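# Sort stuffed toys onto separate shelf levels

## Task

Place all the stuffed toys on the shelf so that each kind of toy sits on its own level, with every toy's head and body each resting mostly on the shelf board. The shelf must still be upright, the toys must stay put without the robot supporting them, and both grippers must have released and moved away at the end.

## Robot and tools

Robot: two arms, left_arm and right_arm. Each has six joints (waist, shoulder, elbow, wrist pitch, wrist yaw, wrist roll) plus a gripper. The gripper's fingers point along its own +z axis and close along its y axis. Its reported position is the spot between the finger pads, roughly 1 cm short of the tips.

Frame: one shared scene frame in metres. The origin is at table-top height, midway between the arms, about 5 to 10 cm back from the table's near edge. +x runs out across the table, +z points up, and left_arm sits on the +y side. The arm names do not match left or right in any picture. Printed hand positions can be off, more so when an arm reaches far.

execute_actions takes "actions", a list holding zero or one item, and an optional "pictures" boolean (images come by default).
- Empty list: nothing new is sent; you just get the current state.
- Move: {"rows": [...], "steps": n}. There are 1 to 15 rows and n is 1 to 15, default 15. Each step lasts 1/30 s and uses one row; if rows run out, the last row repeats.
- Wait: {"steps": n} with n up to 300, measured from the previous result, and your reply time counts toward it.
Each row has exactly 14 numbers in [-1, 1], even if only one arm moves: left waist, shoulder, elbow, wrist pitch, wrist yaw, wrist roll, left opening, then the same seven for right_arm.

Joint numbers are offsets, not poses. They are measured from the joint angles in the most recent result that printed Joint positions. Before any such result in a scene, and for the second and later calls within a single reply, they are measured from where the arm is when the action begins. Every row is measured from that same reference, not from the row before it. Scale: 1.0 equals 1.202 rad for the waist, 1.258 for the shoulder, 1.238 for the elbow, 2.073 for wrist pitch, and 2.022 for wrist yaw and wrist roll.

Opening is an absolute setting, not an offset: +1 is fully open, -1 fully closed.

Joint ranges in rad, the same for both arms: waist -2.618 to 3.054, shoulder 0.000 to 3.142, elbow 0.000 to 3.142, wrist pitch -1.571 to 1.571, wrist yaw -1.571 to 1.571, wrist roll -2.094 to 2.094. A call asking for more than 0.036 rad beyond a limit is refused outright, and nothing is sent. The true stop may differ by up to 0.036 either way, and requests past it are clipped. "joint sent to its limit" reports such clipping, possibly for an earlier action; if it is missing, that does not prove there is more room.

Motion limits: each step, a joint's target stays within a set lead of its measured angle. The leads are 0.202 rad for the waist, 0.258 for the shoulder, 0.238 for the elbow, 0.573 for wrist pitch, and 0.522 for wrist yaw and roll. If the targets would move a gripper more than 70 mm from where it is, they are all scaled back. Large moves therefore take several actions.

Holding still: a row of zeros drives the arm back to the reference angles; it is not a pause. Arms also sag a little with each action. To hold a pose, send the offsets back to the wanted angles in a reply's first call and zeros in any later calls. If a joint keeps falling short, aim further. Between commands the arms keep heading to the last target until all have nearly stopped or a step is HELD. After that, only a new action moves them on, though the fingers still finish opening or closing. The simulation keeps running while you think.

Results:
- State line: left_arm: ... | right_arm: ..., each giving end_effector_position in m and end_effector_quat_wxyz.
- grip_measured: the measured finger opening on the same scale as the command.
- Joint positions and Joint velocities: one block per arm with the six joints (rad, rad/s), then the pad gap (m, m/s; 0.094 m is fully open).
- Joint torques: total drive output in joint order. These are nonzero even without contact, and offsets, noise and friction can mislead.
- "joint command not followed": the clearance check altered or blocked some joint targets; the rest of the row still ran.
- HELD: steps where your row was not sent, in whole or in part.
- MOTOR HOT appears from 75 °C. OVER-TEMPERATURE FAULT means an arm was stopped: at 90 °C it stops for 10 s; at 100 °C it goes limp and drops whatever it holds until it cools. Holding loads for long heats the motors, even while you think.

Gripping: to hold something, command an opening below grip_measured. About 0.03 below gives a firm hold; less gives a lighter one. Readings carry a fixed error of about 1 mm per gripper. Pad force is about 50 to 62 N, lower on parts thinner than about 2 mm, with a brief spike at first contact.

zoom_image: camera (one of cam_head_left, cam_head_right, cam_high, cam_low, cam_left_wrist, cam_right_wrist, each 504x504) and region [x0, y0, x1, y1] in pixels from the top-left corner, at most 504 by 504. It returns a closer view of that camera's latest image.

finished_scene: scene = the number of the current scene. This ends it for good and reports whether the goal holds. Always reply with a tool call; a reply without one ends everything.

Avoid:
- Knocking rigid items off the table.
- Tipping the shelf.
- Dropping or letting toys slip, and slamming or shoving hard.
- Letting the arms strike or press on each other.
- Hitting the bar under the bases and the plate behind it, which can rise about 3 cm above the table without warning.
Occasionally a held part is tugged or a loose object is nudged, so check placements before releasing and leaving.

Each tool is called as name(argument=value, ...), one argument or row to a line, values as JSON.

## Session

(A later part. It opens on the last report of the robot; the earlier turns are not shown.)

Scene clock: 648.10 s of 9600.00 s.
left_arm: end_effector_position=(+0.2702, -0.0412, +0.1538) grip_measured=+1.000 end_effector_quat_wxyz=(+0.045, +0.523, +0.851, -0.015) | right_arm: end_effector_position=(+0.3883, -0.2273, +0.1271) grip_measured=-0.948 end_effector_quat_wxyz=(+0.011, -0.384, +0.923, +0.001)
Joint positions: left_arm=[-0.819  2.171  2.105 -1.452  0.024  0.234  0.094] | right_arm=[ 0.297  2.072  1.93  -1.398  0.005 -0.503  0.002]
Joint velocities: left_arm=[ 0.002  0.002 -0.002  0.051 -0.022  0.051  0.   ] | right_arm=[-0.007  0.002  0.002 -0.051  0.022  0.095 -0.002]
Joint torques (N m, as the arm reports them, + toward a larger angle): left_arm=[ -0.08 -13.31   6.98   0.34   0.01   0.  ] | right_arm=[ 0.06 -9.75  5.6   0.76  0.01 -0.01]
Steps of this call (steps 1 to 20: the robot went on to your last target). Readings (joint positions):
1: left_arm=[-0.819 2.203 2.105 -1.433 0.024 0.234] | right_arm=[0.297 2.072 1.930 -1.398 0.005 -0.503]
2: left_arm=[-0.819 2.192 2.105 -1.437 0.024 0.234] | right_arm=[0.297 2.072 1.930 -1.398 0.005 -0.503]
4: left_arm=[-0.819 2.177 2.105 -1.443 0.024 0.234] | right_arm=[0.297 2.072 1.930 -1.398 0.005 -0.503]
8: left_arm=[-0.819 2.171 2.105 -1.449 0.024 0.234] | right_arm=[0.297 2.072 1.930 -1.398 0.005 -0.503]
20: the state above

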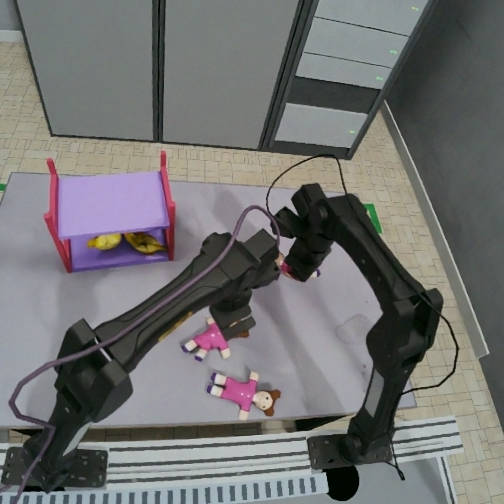

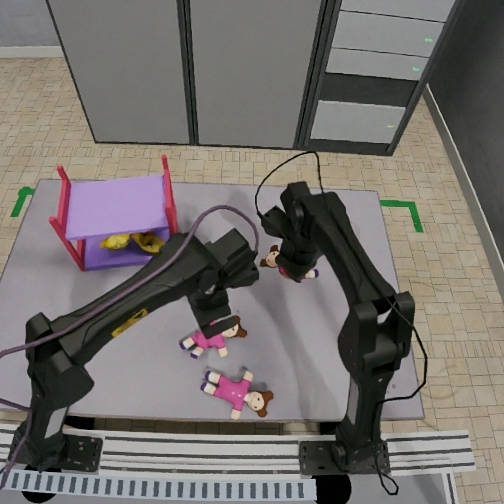

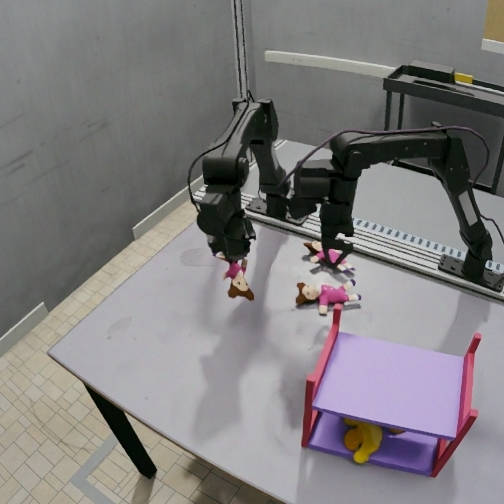

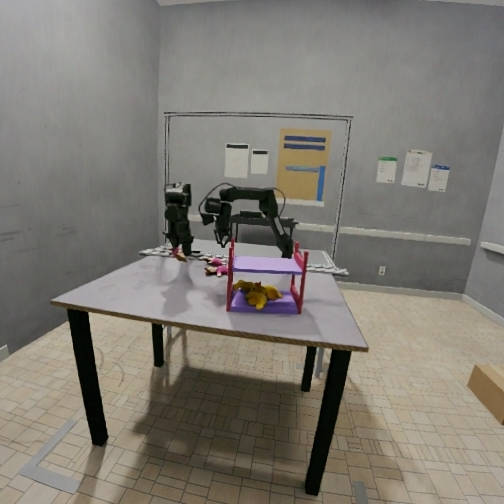

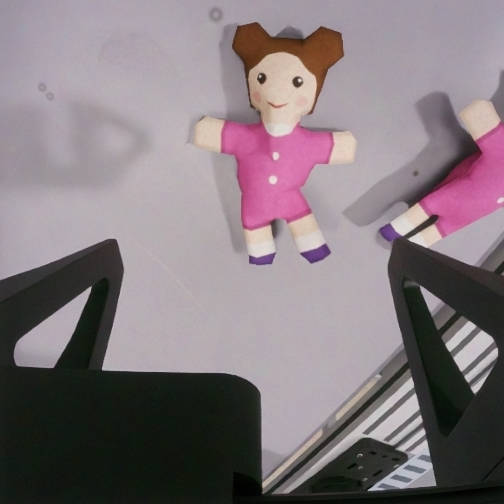

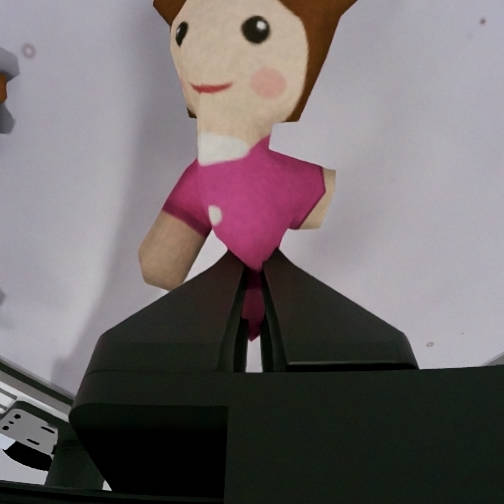

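execute_actions(
  actions=[
    {"rows": [[-0.02, -0.037, -0.392, 0.218, 0, 0, 1, 0, 0, 0, 0, 0, 0, -1]], "steps": 15},
  ],
  pictures=false,
)

execute_actions(
  actions=[
    {"steps": 20},
  ],
)

Scene clock: 669.50 s of 9600.00 s.
left_arm: end_effector_position=(+0.2467, -0.0237, +0.0332) grip_measured=+1.000 end_effector_quat_wxyz=(+0.004, +0.533, +0.846, -0.001) | right_arm: end_effector_position=(+0.3883, -0.2273, +0.1271) grip_measured=-0.948 end_effector_quat_wxyz=(+0.011, -0.384, +0.923, +0.001)
Joint positions: left_arm=[-0.843  2.155  1.602 -1.051  0.024  0.234  0.094] | right_arm=[ 0.297  2.072  1.93  -1.398  0.005 -0.503  0.002]
Joint velocities: left_arm=[ 0.007 -0.149  0.017  0.168 -0.037  0.022  0.   ] | right_arm=[-0.002 -0.017 -0.007  0.007  0.037 -0.11  -0.   ]
Joint torques (N m, as the arm reports them, + toward a larger angle): left_arm=[  0.02 -13.82   6.57   0.46   0.05   0.01] | right_arm=[ 0.05 -9.74  5.6   0.76  0.01 -0.01]
Steps of this call (steps 1 to 15: the robot went on to your last target; steps 16 to 90: nothing new was sent; then 17.90 s passed at rest; steps 91 to 105: all 15 steps of this action). Readings (joint positions):
91: left_arm=[-0.821 2.158 2.064 -1.398 0.024 0.234] | right_arm=[0.297 2.072 1.930 -1.398 0.005 -0.503]
92: left_arm=[-0.823 2.131 1.989 -1.309 0.024 0.234] | right_arm=[0.297 2.072 1.930 -1.398 0.005 -0.503]
94: left_arm=[-0.830 2.108 1.846 -1.189 0.024 0.234] | right_arm=[0.297 2.072 1.930 -1.398 0.005 -0.503]
98: left_arm=[-0.842 2.142 1.634 -1.100 0.024 0.234] | right_arm=[0.297 2.072 1.930 -1.398 0.005 -0.503]
105: the state above

Scene clock: 670.17 s of 9600.00 s.
left_arm: end_effector_position=(+0.2504, -0.0285, +0.0366) grip_measured=+1.000 end_effector_quat_wxyz=(+0.018, +0.533, +0.846, -0.006) | right_arm: end_effector_position=(+0.3883, -0.2273, +0.1271) grip_measured=-0.948 end_effector_quat_wxyz=(+0.011, -0.384, +0.923, +0.001)
Joint positions: left_arm=[-0.843  2.147  1.602 -1.029  0.024  0.234  0.094] | right_arm=[ 0.297  2.072  1.93  -1.398  0.005 -0.503  0.002]
Joint velocities: left_arm=[-0.017 -0.007  0.007  0.022 -0.022 -0.037  0.   ] | right_arm=[-0.002  0.002 -0.007 -0.022 -0.037 -0.022 -0.001]
Joint torques (N m, as the arm reports them, + toward a larger angle): left_arm=[ -0.02 -13.97   6.53   0.54   0.     0.01] | right_arm=[ 0.06 -9.74  5.61  0.76  0.01  0.  ]
Steps of this call (steps 1 to 20: the robot went on to your last target). Readings (joint positions):
1: left_arm=[-0.843 2.151 1.602 -1.045 0.024 0.234] | right_arm=[0.297 2.072 1.930 -1.398 0.005 -0.503]
2: left_arm=[-0.843 2.149 1.602 -1.042 0.024 0.234] | right_arm=[0.297 2.072 1.930 -1.398 0.005 -0.503]
4: left_arm=[-0.843 2.147 1.602 -1.036 0.024 0.234] | right_arm=[0.297 2.072 1.930 -1.398 0.005 -0.503]
8: left_arm=[-0.843 2.147 1.602 -1.032 0.024 0.234] | right_arm=[0.297 2.072 1.930 -1.398 0.005 -0.503]
20: the state above

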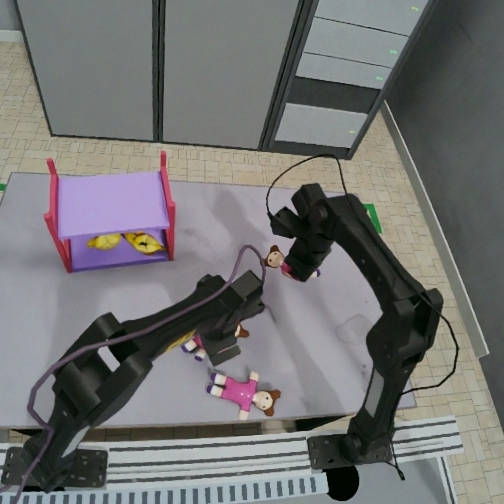

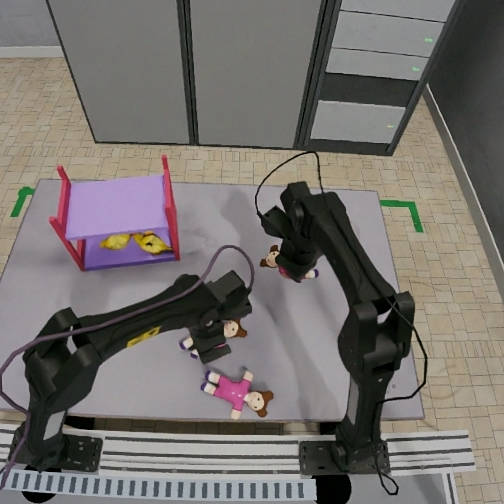

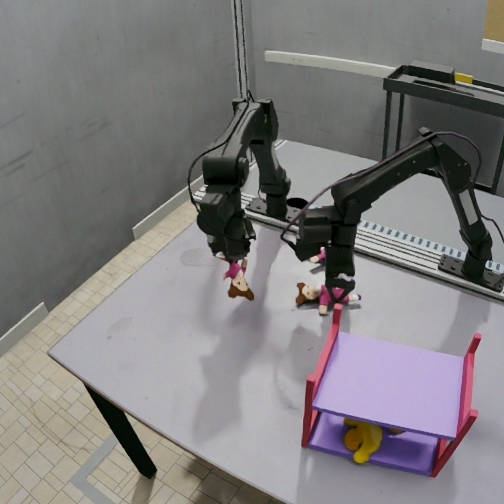

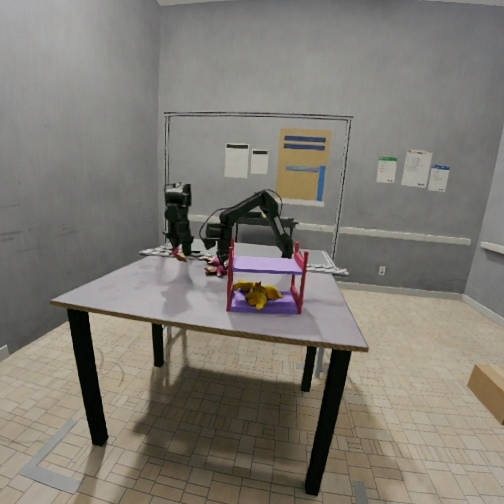

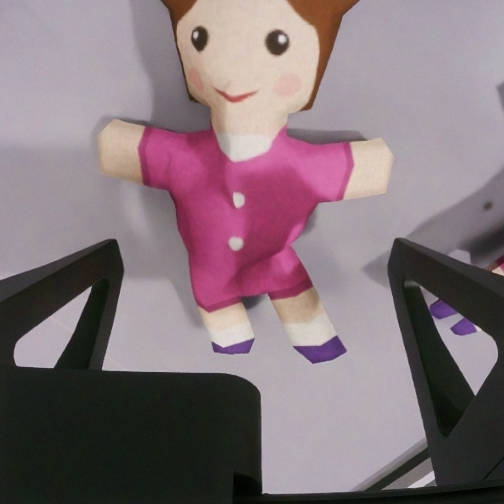

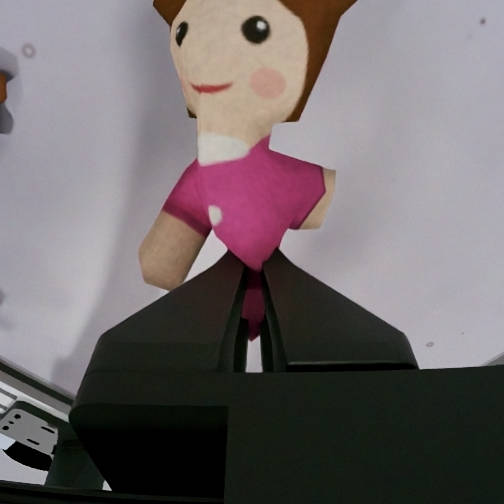

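execute_actions(
  actions=[
    {"rows": [[0, 0.03, 0, 0, 0, 0, 1, 0, 0, 0, 0, 0, 0, -1], [0, 0.03, 0, 0, 0, 0, 1, 0, 0, 0, 0, 0, 0, -1], [0, 0.03, 0, 0, 0, 0, 1, 0, 0, 0, 0, 0, 0, -1], [0, 0.03, 0, 0, 0, 0, 1, 0, 0, 0, 0, 0, 0, -1], [0, 0.03, 0, 0, 0, 0, 1, 0, 0, 0, 0, 0, 0, -1], [0, 0.03, 0, 0, 0, 0, 1, 0, 0, 0, 0, 0, 0, -1], [0, 0.03, 0, 0, 0, 0, 1, 0, 0, 0, 0, 0, 0, -1], [0, 0.03, 0, 0, 0, 0, -1, 0, 0, 0, 0, 0, 0, -1]], "steps": 15},
  ],
  pictures=false,
)

execute_actions(
  actions=[
    {"steps": 15},
  ],
)

Scene clock: 678.50 s of 9600.00 s.
left_arm: end_effector_position=(+0.2479, -0.0247, +0.0190) grip_measured=-0.957 end_effector_quat_wxyz=(-0.004, +0.532, +0.846, +0.001) | right_arm: end_effector_position=(+0.3883, -0.2273, +0.1271) grip_measured=-0.948 end_effector_quat_wxyz=(+0.011, -0.384, +0.923, +0.001)
Joint positions: left_arm=[-0.843  2.192  1.602 -1.03   0.024  0.234  0.002] | right_arm=[ 0.297  2.072  1.93  -1.398  0.005 -0.503  0.002]
Joint velocities: left_arm=[-0.002 -0.012 -0.002 -0.007  0.066 -0.022 -0.031] | right_arm=[ 0.012 -0.002 -0.022  0.022  0.022 -0.007 -0.001]
Joint torques (N m, as the arm reports them, + toward a larger angle): left_arm=[  0.03 -12.89   5.16   0.22   0.03  -0.05] | right_arm=[ 0.06 -9.74  5.59  0.76  0.01  0.  ]
Steps of this call (steps 1 to 15: the robot went on to your last target; steps 16 to 90: nothing new was sent; then 4.83 s passed at rest; steps 91 to 105: all 15 steps of this action). Readings (joint positions):
91: left_arm=[-0.843 2.150 1.602 -1.030 0.024 0.234] | right_arm=[0.297 2.072 1.930 -1.398 0.005 -0.503]
92: left_arm=[-0.843 2.154 1.602 -1.030 0.024 0.234] | right_arm=[0.297 2.072 1.930 -1.398 0.005 -0.503]
94: left_arm=[-0.843 2.169 1.602 -1.030 0.024 0.234] | right_arm=[0.297 2.072 1.930 -1.398 0.005 -0.503]
98: left_arm=[-0.843 2.192 1.602 -1.030 0.024 0.234] | right_arm=[0.297 2.072 1.930 -1.398 0.005 -0.503]
105: the state above

Scene clock: 679.00 s of 9600.00 s.
left_arm: end_effector_position=(+0.2479, -0.0247, +0.0190) grip_measured=-0.959 end_effector_quat_wxyz=(-0.004, +0.532, +0.846, +0.001) | right_arm: end_effector_position=(+0.3883, -0.2273, +0.1271) grip_measured=-0.948 end_effector_quat_wxyz=(+0.011, -0.384, +0.923, +0.001)
Joint positions: left_arm=[-0.843  2.192  1.602 -1.03   0.024  0.234  0.002] | right_arm=[ 0.297  2.072  1.93  -1.398  0.005 -0.503  0.002]
Joint velocities: left_arm=[ 0.012 -0.012 -0.027  0.007 -0.007 -0.007 -0.001] | right_arm=[ 0.002 -0.002 -0.012 -0.037 -0.066 -0.022  0.001]
Joint torques (N m, as the arm reports them, + toward a larger angle): left_arm=[  0.   -12.94   5.02   0.23   0.01  -0.01] | right_arm=[ 0.03 -9.75  5.6   0.75  0.01  0.  ]
Steps of this call (steps 1 to 15: the robot went on to your last target). Readings (joint positions):
1: left_arm=[-0.843 2.192 1.602 -1.030 0.024 0.234] | right_arm=[0.297 2.072 1.930 -1.398 0.005 -0.503]
2: left_arm=[-0.843 2.192 1.602 -1.030 0.024 0.234] | right_arm=[0.297 2.072 1.930 -1.398 0.005 -0.503]
4: left_arm=[-0.843 2.192 1.602 -1.030 0.024 0.234] | right_arm=[0.297 2.072 1.930 -1.398 0.005 -0.503]
8: left_arm=[-0.843 2.192 1.602 -1.030 0.024 0.234] | right_arm=[0.297 2.072 1.930 -1.398 0.005 -0.503]
15: the state above
All arms were judged still, so your last target was given up. Only a new action makes them travel on or press farther. Fingers that are still opening or closing keep moving.

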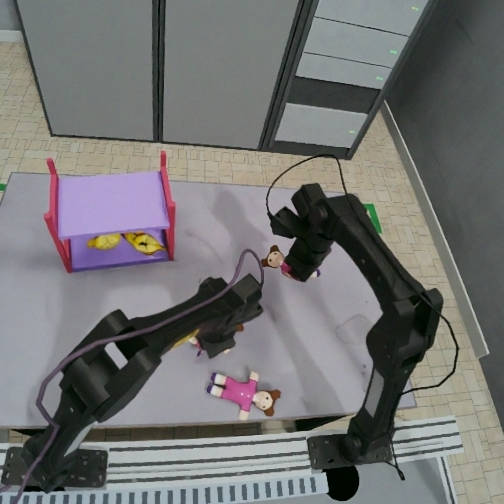

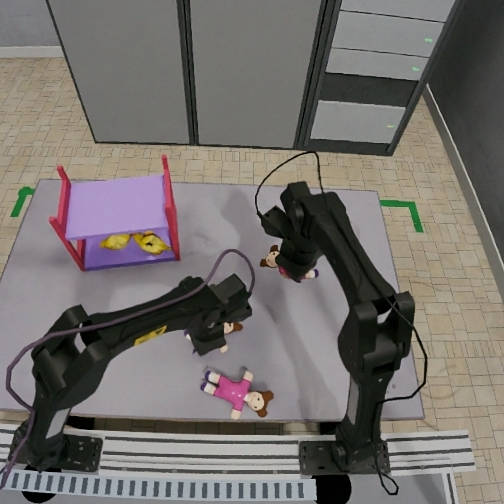

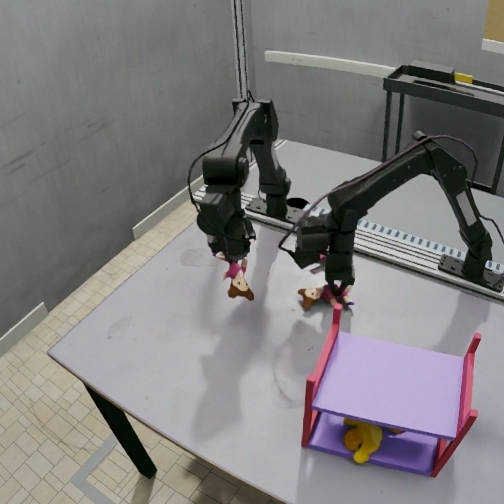

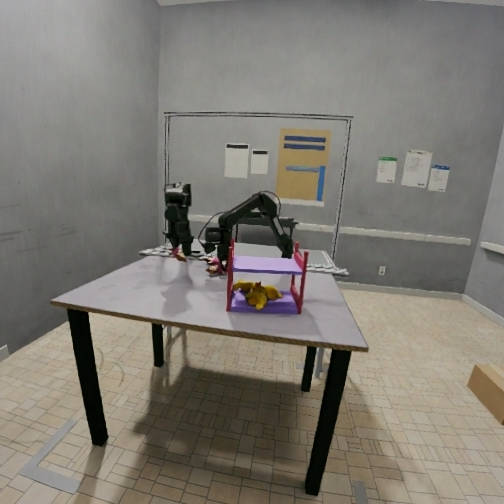

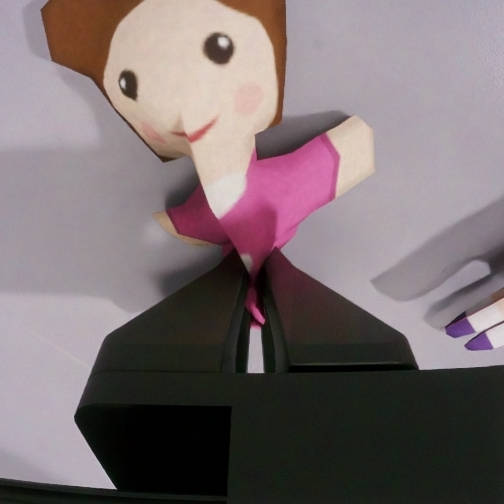

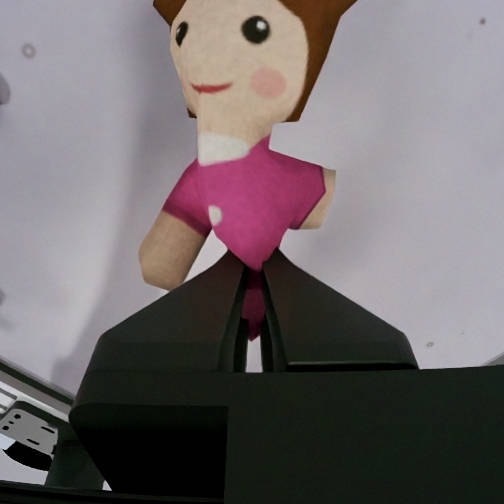

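execute_actions(
  actions=[
    {"rows": [[0, -0.391, 0.16, 0.17, 0, -0.21, -1, 0, 0, 0, 0, 0, 0.96, -1], [0, -0.391, 0.16, 0.17, 0, -0.21, -1, 0, 0, 0, 0, 0, 0.96, -1], [0, -0.391, 0.16, 0.17, 0, -0.21, -1, 0, 0, 0, 0, 0, 0.96, -1], [0, -0.391, 0.16, 0.17, 0, -0.21, -1, 0, 0, 0, 0, 0, 0.96, -1], [0, -0.391, 0.16, 0.17, 0, -0.21, -1, 0, 0, 0, 0, 0, 0.96, -1], [0, -0.391, 0.16, 0.17, 0, -0.21, -1, 0, 0, 0, 0, 0, 0.96, -1], [0, -0.391, 0.16, 0.17, 0, -0.21, -1, 0, 0, 0, 0, 0, 0.96, -1], [0, -0.391, 0.16, 0.17, 0, -0.21, -1, 0, 0, 0, 0, 0, 0.96, -1], [0, -0.391, 0.16, 0.17, 0, -0.21, -1, 0, 0, 0, 0, 0, 0.96, -1], [0, -0.391, 0.16, 0.17, 0, -0.21, -1, 0, 0, 0, 0, 0, 0.96, -1], [0.543, -0.391, 0.16, 0.17, 0, -0.21, -1, 0, 0, 0, 0, 0, 0.96, -1]], "steps": 15},
  ],
  pictures=false,
)

execute_actions(
  actions=[
    {"steps": 35},
  ],
)

Scene clock: 711.97 s of 9600.00 s.
left_arm: end_effector_position=(+0.3117, -0.0642, +0.1788) grip_measured=-0.959 end_effector_quat_wxyz=(+0.240, +0.379, +0.886, -0.115) | right_arm: end_effector_position=(+0.3883, -0.2273, +0.1271) grip_measured=-0.948 end_effector_quat_wxyz=(+0.008, +0.321, +0.947, +0.008)
Joint positions: left_arm=[-0.781  1.901  1.68  -0.853  0.03  -0.034  0.002] | right_arm=[ 0.297  2.072  1.93  -1.398  0.005  0.939  0.002]
Joint velocities: left_arm=[ 0.589 -0.662  0.105  0.139 -0.007 -0.432 -0.   ] | right_arm=[ 0.007 -0.007 -0.002  0.007 -0.125  2.791  0.001]
Joint torques (N m, as the arm reports them, + toward a larger angle): left_arm=[  1.91 -12.9    9.12   1.4   -0.06  -0.04] | right_arm=[ 0.03 -9.74  5.61  0.75  0.01 -0.02]
Steps of this call (steps 1 to 90: nothing new was sent; then 29.47 s passed at rest; steps 91 to 105: all 15 steps of this action). Readings (joint positions):
91: left_arm=[-0.843 2.187 1.603 -1.023 0.024 0.214] | right_arm=[0.297 2.072 1.930 -1.398 0.005 -0.432]
92: left_arm=[-0.843 2.180 1.603 -1.011 0.024 0.187] | right_arm=[0.297 2.072 1.930 -1.398 0.005 -0.333]
94: left_arm=[-0.843 2.152 1.613 -0.984 0.024 0.139] | right_arm=[0.297 2.072 1.930 -1.398 0.005 -0.137]
98: left_arm=[-0.843 2.072 1.644 -0.927 0.024 0.059] | right_arm=[0.297 2.072 1.930 -1.398 0.005 0.254]
105: the state above

Scene clock: 713.13 s of 9600.00 s.
left_arm: end_effector_position=(+0.4688, +0.1754, +0.3203) grip_measured=-0.960 end_effector_quat_wxyz=(+0.441, +0.024, +0.891, -0.104) | right_arm: end_effector_position=(+0.3883, -0.2273, +0.1271) grip_measured=-0.948 end_effector_quat_wxyz=(+0.006, +0.542, +0.840, +0.010)
Joint positions: left_arm=[-0.186  1.723  1.761 -0.716  0.017 -0.185  0.002] | right_arm=[ 0.297  2.072  1.93  -1.398  0.005  1.432  0.002]
Joint velocities: left_arm=[-0.022  0.007  0.002  0.037 -0.022 -0.095  0.   ] | right_arm=[ 0.007  0.007 -0.007  0.022  0.066 -0.037 -0.   ]
Joint torques (N m, as the arm reports them, + toward a larger angle): left_arm=[ -0.44 -11.27   9.17   1.89   0.05  -0.06] | right_arm=[ 0.05 -9.75  5.61  0.76  0.01  0.06]
Steps of this call (steps 1 to 35: the robot went on to your last target). Readings (joint positions):
1: left_arm=[-0.759 1.879 1.684 -0.845 0.030 -0.044] | right_arm=[0.297 2.072 1.930 -1.398 0.005 1.034]
2: left_arm=[-0.734 1.858 1.689 -0.837 0.030 -0.055] | right_arm=[0.297 2.072 1.930 -1.398 0.005 1.114]
4: left_arm=[-0.679 1.820 1.700 -0.820 0.031 -0.076] | right_arm=[0.297 2.072 1.930 -1.398 0.005 1.230]
8: left_arm=[-0.542 1.766 1.724 -0.785 0.032 -0.113] | right_arm=[0.297 2.072 1.930 -1.398 0.005 1.350]
35: the state above

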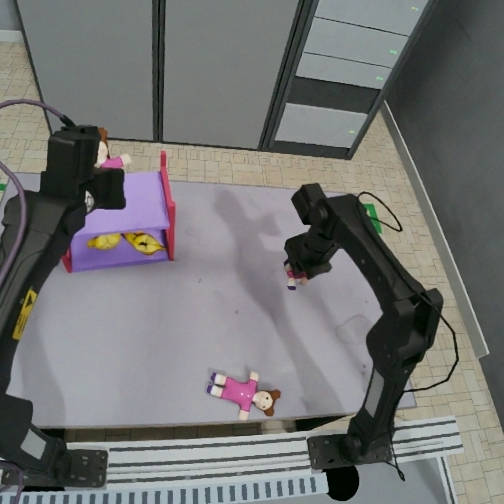

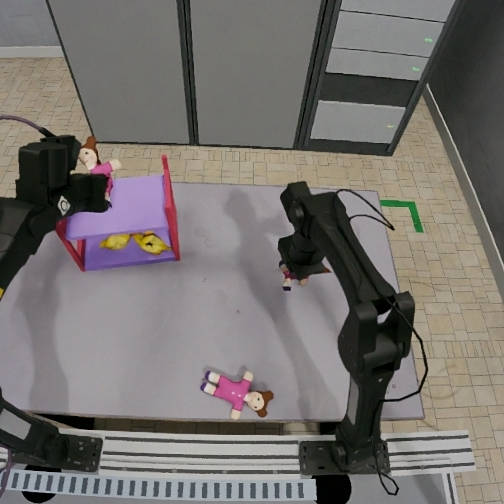

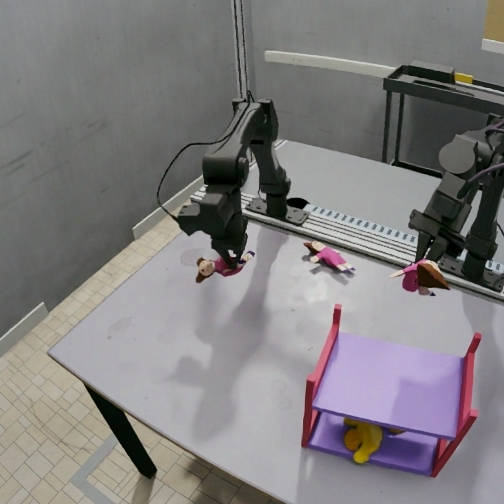

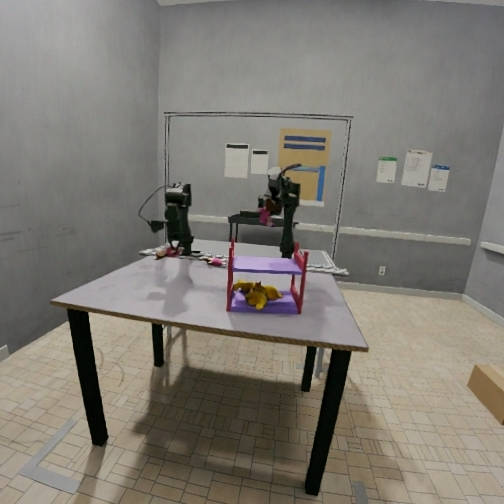

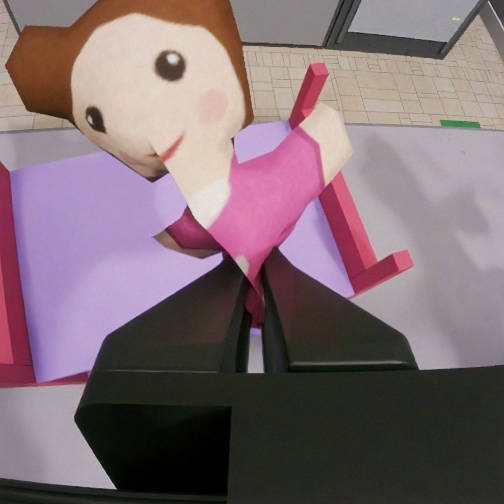

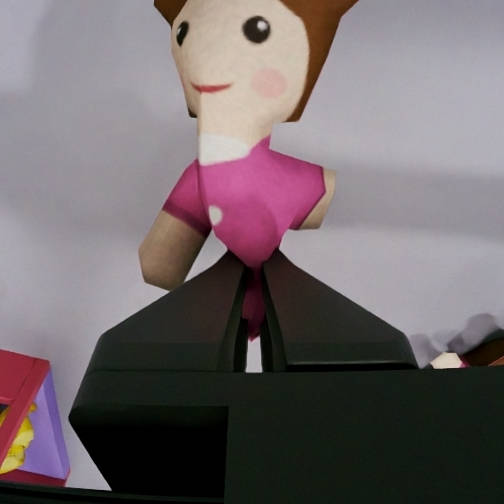

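execute_actions(
  actions=[
    {"rows": [[0.13, 0.212, 0.15, 0.025, 0, 0, -1, 0.452, 0, 0, 0, 0, 0, -1], [0.13, 0.212, 0.15, 0.025, 0, 0, -1, 0.452, 0, 0, 0, 0, 0, -1], [0.13, 0.212, 0.15, 0.025, 0, 0, -1, 0.452, 0, 0, 0, 0, 0, -1], [0.13, 0.212, 0.15, 0.025, 0, 0, -1, 0.452, 0, 0, 0, 0, 0, -1], [0.13, 0.212, 0.15, 0.025, 0, 0, -1, 0.452, 0, 0, 0, 0, 0, -1], [0.13, 0.212, 0.15, 0.025, 0, 0, -1, 0.452, 0, 0, 0, 0, 0, -1], [0.13, 0.212, 0.15, 0.025, 0, 0, -1, 0.452, 0, 0, 0, 0, 0, -1], [0.13, 0.212, 0.15, 0.025, 0, 0, -1, 0.452, 0, 0, 0, 0, 0, -1], [0.13, 0.212, 0.15, 0.025, 0, 0, -1, 0.452, 0, 0, 0, 0, 0, -1], [0.13, 0.212, 0.15, 0.025, 0, 0, -1, 0.452, 0, 0, 0, 0, 0, -1], [0.13, 0.212, 0.15, 0.025, 0, 0, -1, 0.452, 0.086, -0.052, 0.079, 0, 0, -1]], "steps": 15},
  ],
  pictures=false,
)

execute_actions(
  actions=[
    {"steps": 30},
  ],
)

Scene clock: 736.37 s of 9600.00 s.
left_arm: end_effector_position=(+0.5479, +0.2539, +0.2367) grip_measured=-0.960 end_effector_quat_wxyz=(+0.389, -0.056, +0.918, -0.062) | right_arm: end_effector_position=(+0.2670, -0.0145, +0.0894) grip_measured=-0.948 end_effector_quat_wxyz=(-0.008, +0.275, +0.961, +0.017)
Joint positions: left_arm=[-0.015  2.03   1.916 -0.694  0.014 -0.185  0.002] | right_arm=[ 0.886  2.149  1.888 -1.283 -0.015  1.433  0.002]
Joint velocities: left_arm=[-0.071 -0.154  0.002 -0.051 -0.037 -0.037 -0.001] | right_arm=[-0.164  0.652 -0.3    0.432 -0.051  0.022  0.   ]
Joint torques (N m, as the arm reports them, + toward a larger angle): left_arm=[ -0.68 -14.91   8.78   1.72   0.05   0.  ] | right_arm=[ -2.9  -11.     5.31   0.64   0.17  -0.01]
Steps of this call (steps 1 to 15: the robot went on to your last target; steps 16 to 90: nothing new was sent; then 19.73 s passed at rest; steps 91 to 105: all 15 steps of this action). Readings (joint positions):
91: left_arm=[-0.178 1.740 1.779 -0.727 0.021 -0.185] | right_arm=[0.311 2.072 1.930 -1.398 0.012 1.433]
92: left_arm=[-0.163 1.774 1.820 -0.728 0.027 -0.185] | right_arm=[0.335 2.072 1.930 -1.398 0.020 1.433]
94: left_arm=[-0.115 1.858 1.885 -0.699 0.028 -0.185] | right_arm=[0.426 2.072 1.930 -1.396 0.021 1.433]
98: left_arm=[-0.025 1.994 1.916 -0.677 0.020 -0.185] | right_arm=[0.658 2.072 1.930 -1.386 0.018 1.433]
105: the state above

Scene clock: 737.37 s of 9600.00 s.
left_arm: end_effector_position=(+0.5455, +0.2512, +0.2467) grip_measured=-0.960 end_effector_quat_wxyz=(+0.397, -0.054, +0.914, -0.064) | right_arm: end_effector_position=(+0.2836, -0.0296, +0.0594) grip_measured=-0.948 end_effector_quat_wxyz=(-0.015, +0.300, +0.954, -0.004)
Joint positions: left_arm=[-0.021  2.011  1.916 -0.694  0.014 -0.185  0.002] | right_arm=[ 0.834  2.204  1.858 -1.242 -0.011  1.433  0.002]
Joint velocities: left_arm=[ 0.032 -0.012  0.012  0.037 -0.037  0.022 -0.001] | right_arm=[-0.017  0.002 -0.002 -0.051 -0.007  0.037  0.001]
Joint torques (N m, as the arm reports them, + toward a larger angle): left_arm=[ -0.64 -14.04   8.6    1.7    0.02   0.  ] | right_arm=[  0.58 -12.58   6.12   0.75   0.13  -0.01]
Steps of this call (steps 1 to 30: the robot went on to your last target). Readings (joint positions):
1: left_arm=[-0.018 2.024 1.916 -0.694 0.014 -0.185] | right_arm=[0.878 2.169 1.878 -1.272 -0.015 1.433]
2: left_arm=[-0.019 2.019 1.916 -0.694 0.014 -0.185] | right_arm=[0.868 2.186 1.870 -1.264 -0.015 1.433]
4: left_arm=[-0.021 2.013 1.916 -0.694 0.014 -0.185] | right_arm=[0.848 2.204 1.860 -1.258 -0.014 1.433]
8: left_arm=[-0.021 2.011 1.916 -0.694 0.014 -0.185] | right_arm=[0.833 2.204 1.858 -1.249 -0.011 1.433]
30: the state above
All arms were judged still, so your last target was given up. Only a new action makes them travel on or press farther. Fingers that are still opening or closing keep moving.

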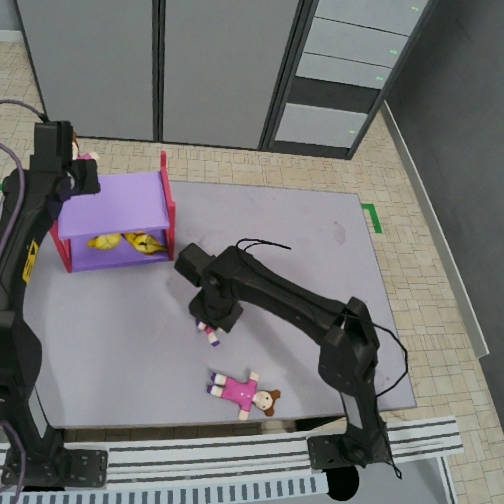

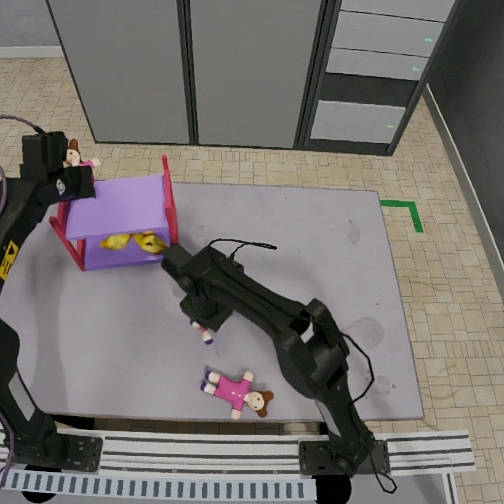

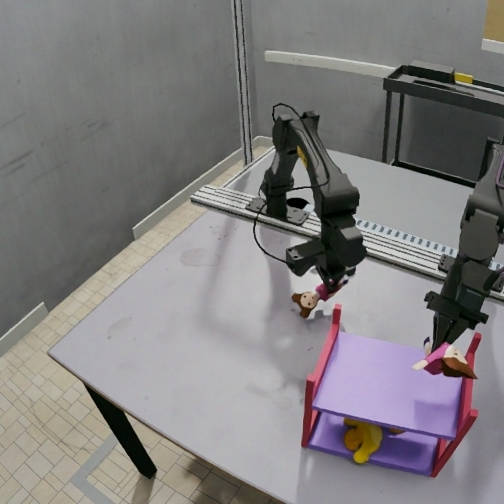

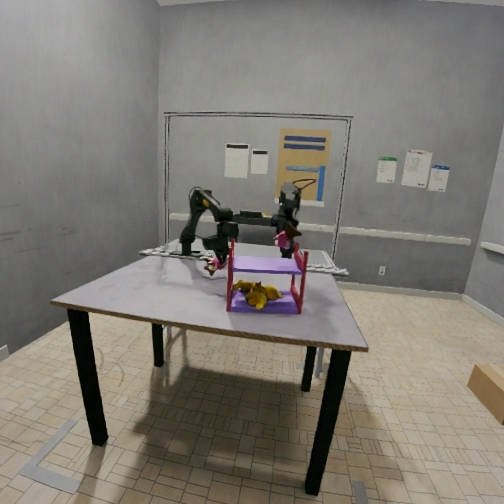

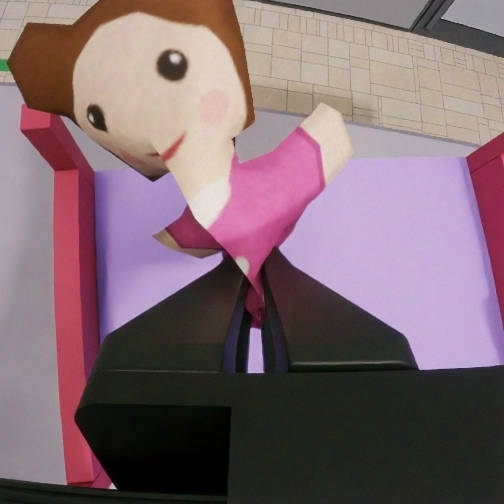

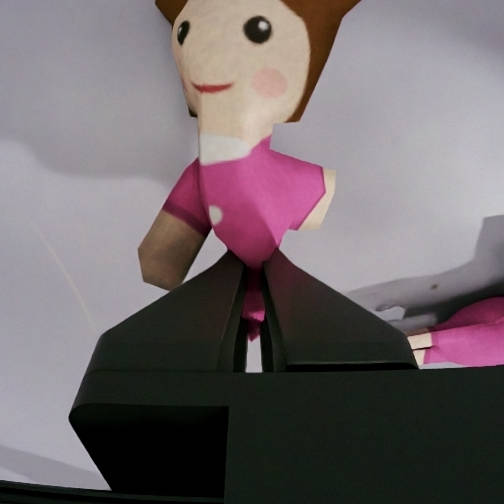

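execute_actions(
  actions=[
    {"rows": [[-0.028, -0.06, -0.075, 0.015, 0, 0, -1, 0, -0.015, 0, 0, 0, 0, 1]], "steps": 15},
  ],
  pictures=false,
)

execute_actions(
  actions=[
    {"steps": 15},
  ],
)

Scene clock: 750.00 s of 9600.00 s.
left_arm: end_effector_position=(+0.5295, +0.2371, +0.2366) grip_measured=-0.960 end_effector_quat_wxyz=(+0.383, -0.041, +0.920, -0.066) | right_arm: end_effector_position=(+0.2836, -0.0296, +0.0594) grip_measured=+1.000 end_effector_quat_wxyz=(-0.015, +0.300, +0.954, -0.004)
Joint positions: left_arm=[-0.049  1.964  1.831 -0.685  0.013 -0.185  0.002] | right_arm=[ 0.834  2.204  1.858 -1.242 -0.011  1.433  0.094]
Joint velocities: left_arm=[-0.017 -0.022 -0.002 -0.022  0.022 -0.037  0.001] | right_arm=[-0.007  0.022  0.002  0.022 -0.022 -0.007  0.   ]
Joint torques (N m, as the arm reports them, + toward a larger angle): left_arm=[ -0.51 -14.22   5.76   1.58   0.     0.03] | right_arm=[  0.05 -12.12   5.56   0.65   0.    -0.01]
Steps of this call (steps 1 to 90: nothing new was sent; then 9.13 s passed at rest; steps 91 to 105: all 15 steps of this action). Readings (joint positions):
91: left_arm=[-0.022 2.004 1.902 -0.685 0.014 -0.185] | right_arm=[0.834 2.204 1.858 -1.242 -0.011 1.433]
92: left_arm=[-0.025 1.989 1.874 -0.679 0.013 -0.185] | right_arm=[0.834 2.204 1.858 -1.242 -0.011 1.433]
94: left_arm=[-0.034 1.969 1.840 -0.685 0.013 -0.185] | right_arm=[0.834 2.204 1.858 -1.242 -0.011 1.433]
98: left_arm=[-0.048 1.964 1.831 -0.685 0.013 -0.185] | right_arm=[0.834 2.204 1.858 -1.242 -0.011 1.433]
105: the state above

Scene clock: 750.50 s of 9600.00 s.
left_arm: end_effector_position=(+0.5295, +0.2371, +0.2366) grip_measured=-0.960 end_effector_quat_wxyz=(+0.383, -0.041, +0.920, -0.066) | right_arm: end_effector_position=(+0.2836, -0.0296, +0.0594) grip_measured=+1.000 end_effector_quat_wxyz=(-0.015, +0.300, +0.954, -0.004)
Joint positions: left_arm=[-0.049  1.964  1.831 -0.685  0.013 -0.185  0.002] | right_arm=[ 0.834  2.204  1.858 -1.242 -0.011  1.433  0.094]
Joint velocities: left_arm=[-0.007  0.007 -0.012 -0.022  0.007  0.022  0.   ] | right_arm=[ 0.002 -0.007 -0.012  0.007 -0.051  0.037  0.   ]
Joint torques (N m, as the arm reports them, + toward a larger angle): left_arm=[ -0.57 -14.32   5.68   1.61  -0.03  -0.01] | right_arm=[  0.04 -12.11   5.56   0.65   0.    -0.01]
Steps of this call (steps 1 to 15: the robot went on to your last target). Readings (joint positions):
1: left_arm=[-0.049 1.964 1.831 -0.685 0.013 -0.185] | right_arm=[0.834 2.204 1.858 -1.242 -0.011 1.433]
2: left_arm=[-0.049 1.964 1.831 -0.685 0.013 -0.185] | right_arm=[0.834 2.204 1.858 -1.242 -0.011 1.433]
4: left_arm=[-0.049 1.964 1.831 -0.685 0.013 -0.185] | right_arm=[0.834 2.204 1.858 -1.242 -0.011 1.433]
8: left_arm=[-0.049 1.964 1.831 -0.685 0.013 -0.185] | right_arm=[0.834 2.204 1.858 -1.242 -0.011 1.433]
15: the state above
All arms were judged still, so your last target was given up. Only a new action makes them travel on or press farther. Fingers that are still opening or closing keep moving.

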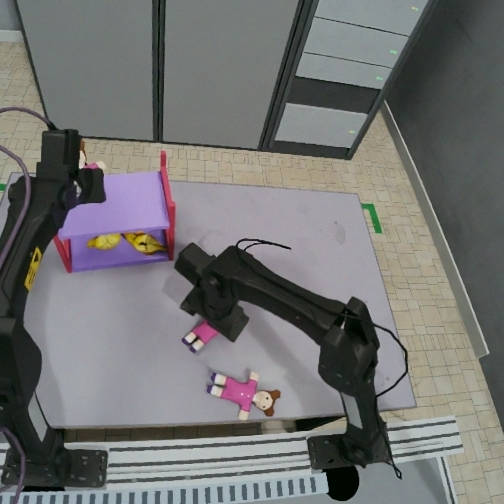

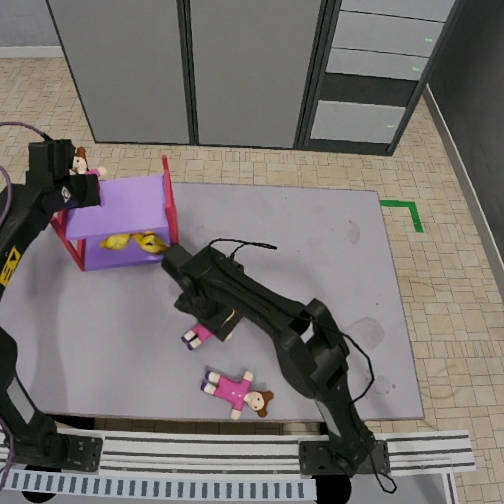

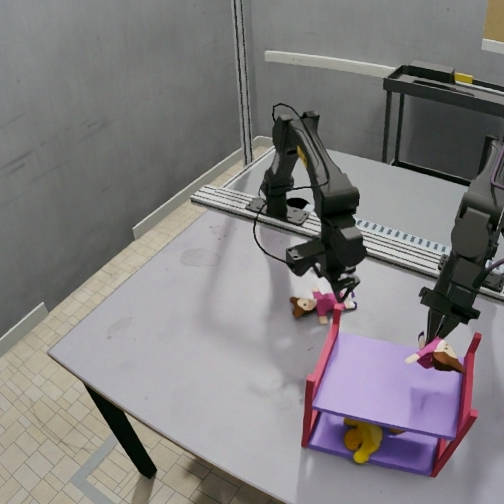

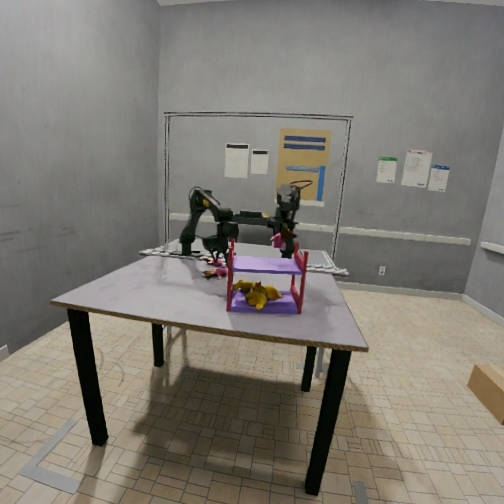

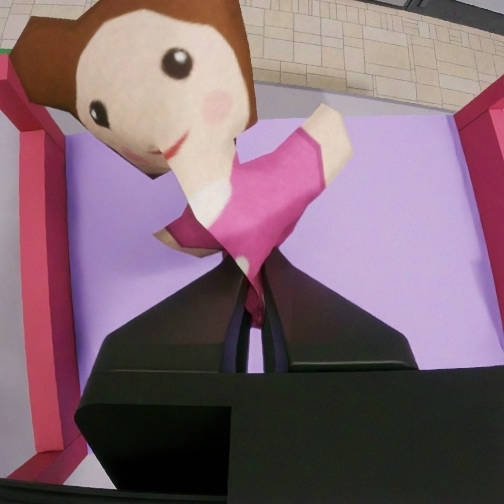

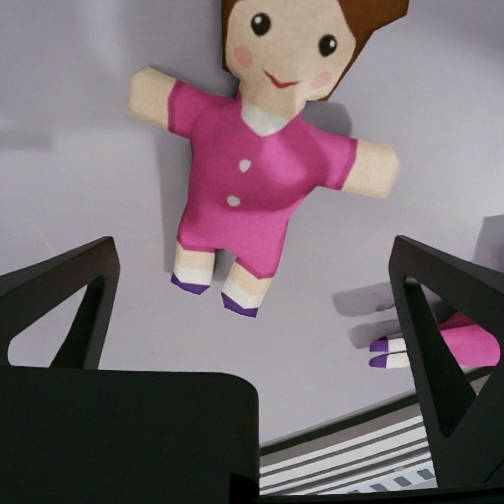

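execute_actions(
  actions=[
    {"rows": [[0, -0.01, 0.02, 0.015, 0, 0, 0.6, 0, -0.25, 0, 0, 0, 0, 1], [0, -0.01, 0.02, 0.015, 0, 0, 0.6, 0, -0.25, 0, 0, 0, 0, 1], [0, -0.01, 0.02, 0.015, 0, 0, 0.6, 0, -0.25, 0, 0, 0, 0, 1], [0, -0.01, 0.02, 0.015, 0, 0, 0.6, 0, -0.25, 0, 0, 0, 0, 1], [0, -0.01, 0.02, 0.015, 0, 0, 0.6, 0, -0.25, 0, 0, 0, 0, 1], [0, -0.01, 0.02, 0.015, 0, 0, 0.6, 0, -0.25, 0, 0, 0, 0, 1], [0, -0.01, 0.02, 0.015, 0, 0, 0.6, -0.65, -0.25, 0, 0, 0, 0, 1]], "steps": 15},
  ],
  pictures=false,
)

execute_actions(
  actions=[
    {"steps": 25},
  ],
)

Scene clock: 766.80 s of 9600.00 s.
left_arm: end_effector_position=(+0.5296, +0.2371, +0.2368) grip_measured=+0.598 end_effector_quat_wxyz=(+0.383, -0.041, +0.920, -0.067) | right_arm: end_effector_position=(+0.3911, -0.1729, +0.1850) grip_measured=+1.000 end_effector_quat_wxyz=(+0.077, +0.489, +0.859, +0.131)
Joint positions: left_arm=[-0.049  1.964  1.831 -0.685  0.013 -0.185  0.075] | right_arm=[ 0.405  1.892  1.857 -1.225 -0.028  1.433  0.094]
Joint velocities: left_arm=[-0.002  0.002 -0.007 -0.022  0.066  0.022 -0.   ] | right_arm=[-1.722  0.061 -0.002 -0.051 -0.051 -0.007  0.   ]
Joint torques (N m, as the arm reports them, + toward a larger angle): left_arm=[  0.04 -12.76   8.33   1.66  -0.02   0.02] | right_arm=[-0.34 -9.02  5.89  1.13  0.12  0.  ]
Steps of this call (steps 1 to 90: nothing new was sent; then 12.80 s passed at rest; steps 91 to 105: all 15 steps of this action). Readings (joint positions):
91: left_arm=[-0.049 1.964 1.831 -0.685 0.013 -0.185] | right_arm=[0.834 2.191 1.854 -1.238 -0.011 1.433]
92: left_arm=[-0.049 1.964 1.831 -0.685 0.013 -0.185] | right_arm=[0.834 2.171 1.844 -1.237 -0.011 1.433]
94: left_arm=[-0.049 1.964 1.831 -0.685 0.013 -0.185] | right_arm=[0.834 2.105 1.838 -1.238 -0.011 1.433]
98: left_arm=[-0.049 1.964 1.831 -0.685 0.013 -0.185] | right_arm=[0.799 1.944 1.844 -1.236 -0.026 1.433]
105: the state above

Scene clock: 767.63 s of 9600.00 s.
left_arm: end_effector_position=(+0.5296, +0.2371, +0.2368) grip_measured=+0.598 end_effector_quat_wxyz=(+0.383, -0.041, +0.920, -0.067) | right_arm: end_effector_position=(+0.4260, -0.3219, +0.1825) grip_measured=+1.000 end_effector_quat_wxyz=(+0.105, +0.634, +0.759, +0.105)
Joint positions: left_arm=[-0.049  1.964  1.831 -0.685  0.013 -0.185  0.075] | right_arm=[ 0.052  1.894  1.857 -1.224 -0.008  1.433  0.094]
Joint velocities: left_arm=[-0.012  0.007  0.002  0.037 -0.095 -0.022 -0.002] | right_arm=[ 0.002 -0.007  0.017 -0.051 -0.022  0.007  0.   ]
Joint torques (N m, as the arm reports them, + toward a larger angle): left_arm=[  0.07 -12.81   8.21   1.67   0.    -0.02] | right_arm=[ 0.05 -9.01  5.96  1.12 -0.02 -0.01]
Steps of this call (steps 1 to 25: the robot went on to your last target). Readings (joint positions):
1: left_arm=[-0.049 1.964 1.831 -0.685 0.013 -0.185] | right_arm=[0.343 1.894 1.857 -1.225 -0.027 1.433]
2: left_arm=[-0.049 1.964 1.831 -0.685 0.013 -0.185] | right_arm=[0.281 1.894 1.857 -1.225 -0.027 1.433]
4: left_arm=[-0.049 1.964 1.831 -0.685 0.013 -0.185] | right_arm=[0.157 1.894 1.857 -1.224 -0.026 1.433]
8: left_arm=[-0.049 1.964 1.831 -0.685 0.013 -0.185] | right_arm=[0.012 1.894 1.857 -1.224 -0.004 1.433]
25: the state above

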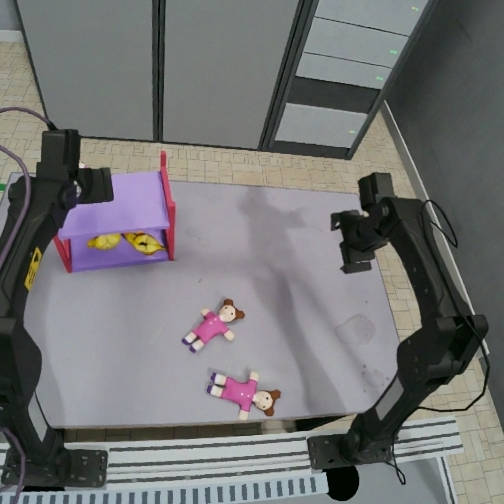

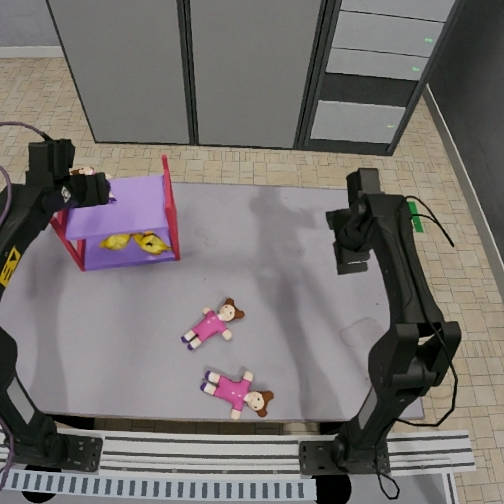

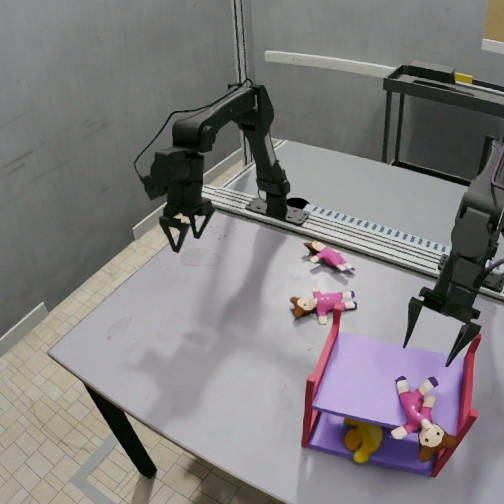

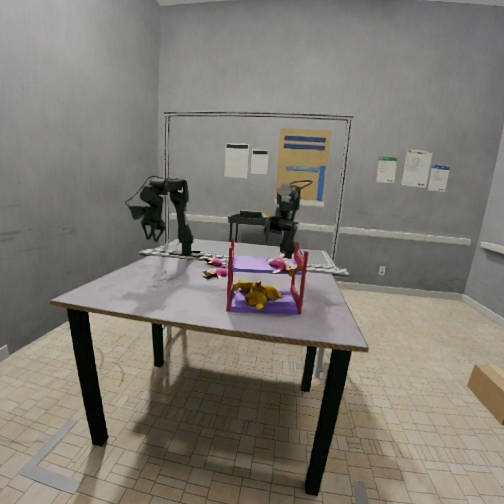

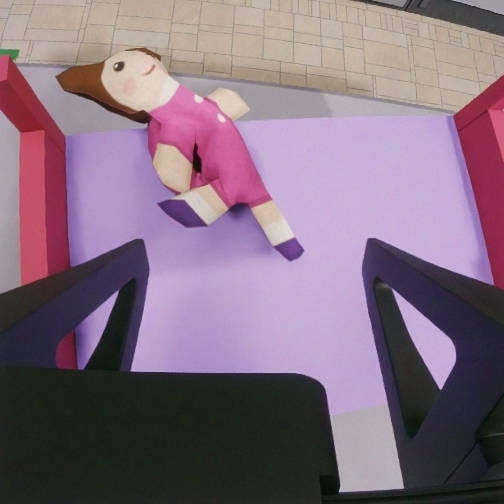

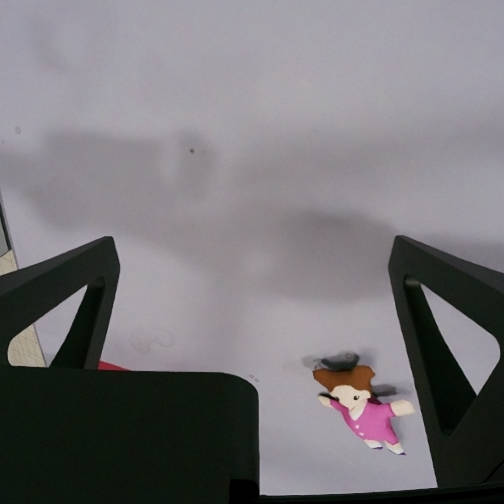

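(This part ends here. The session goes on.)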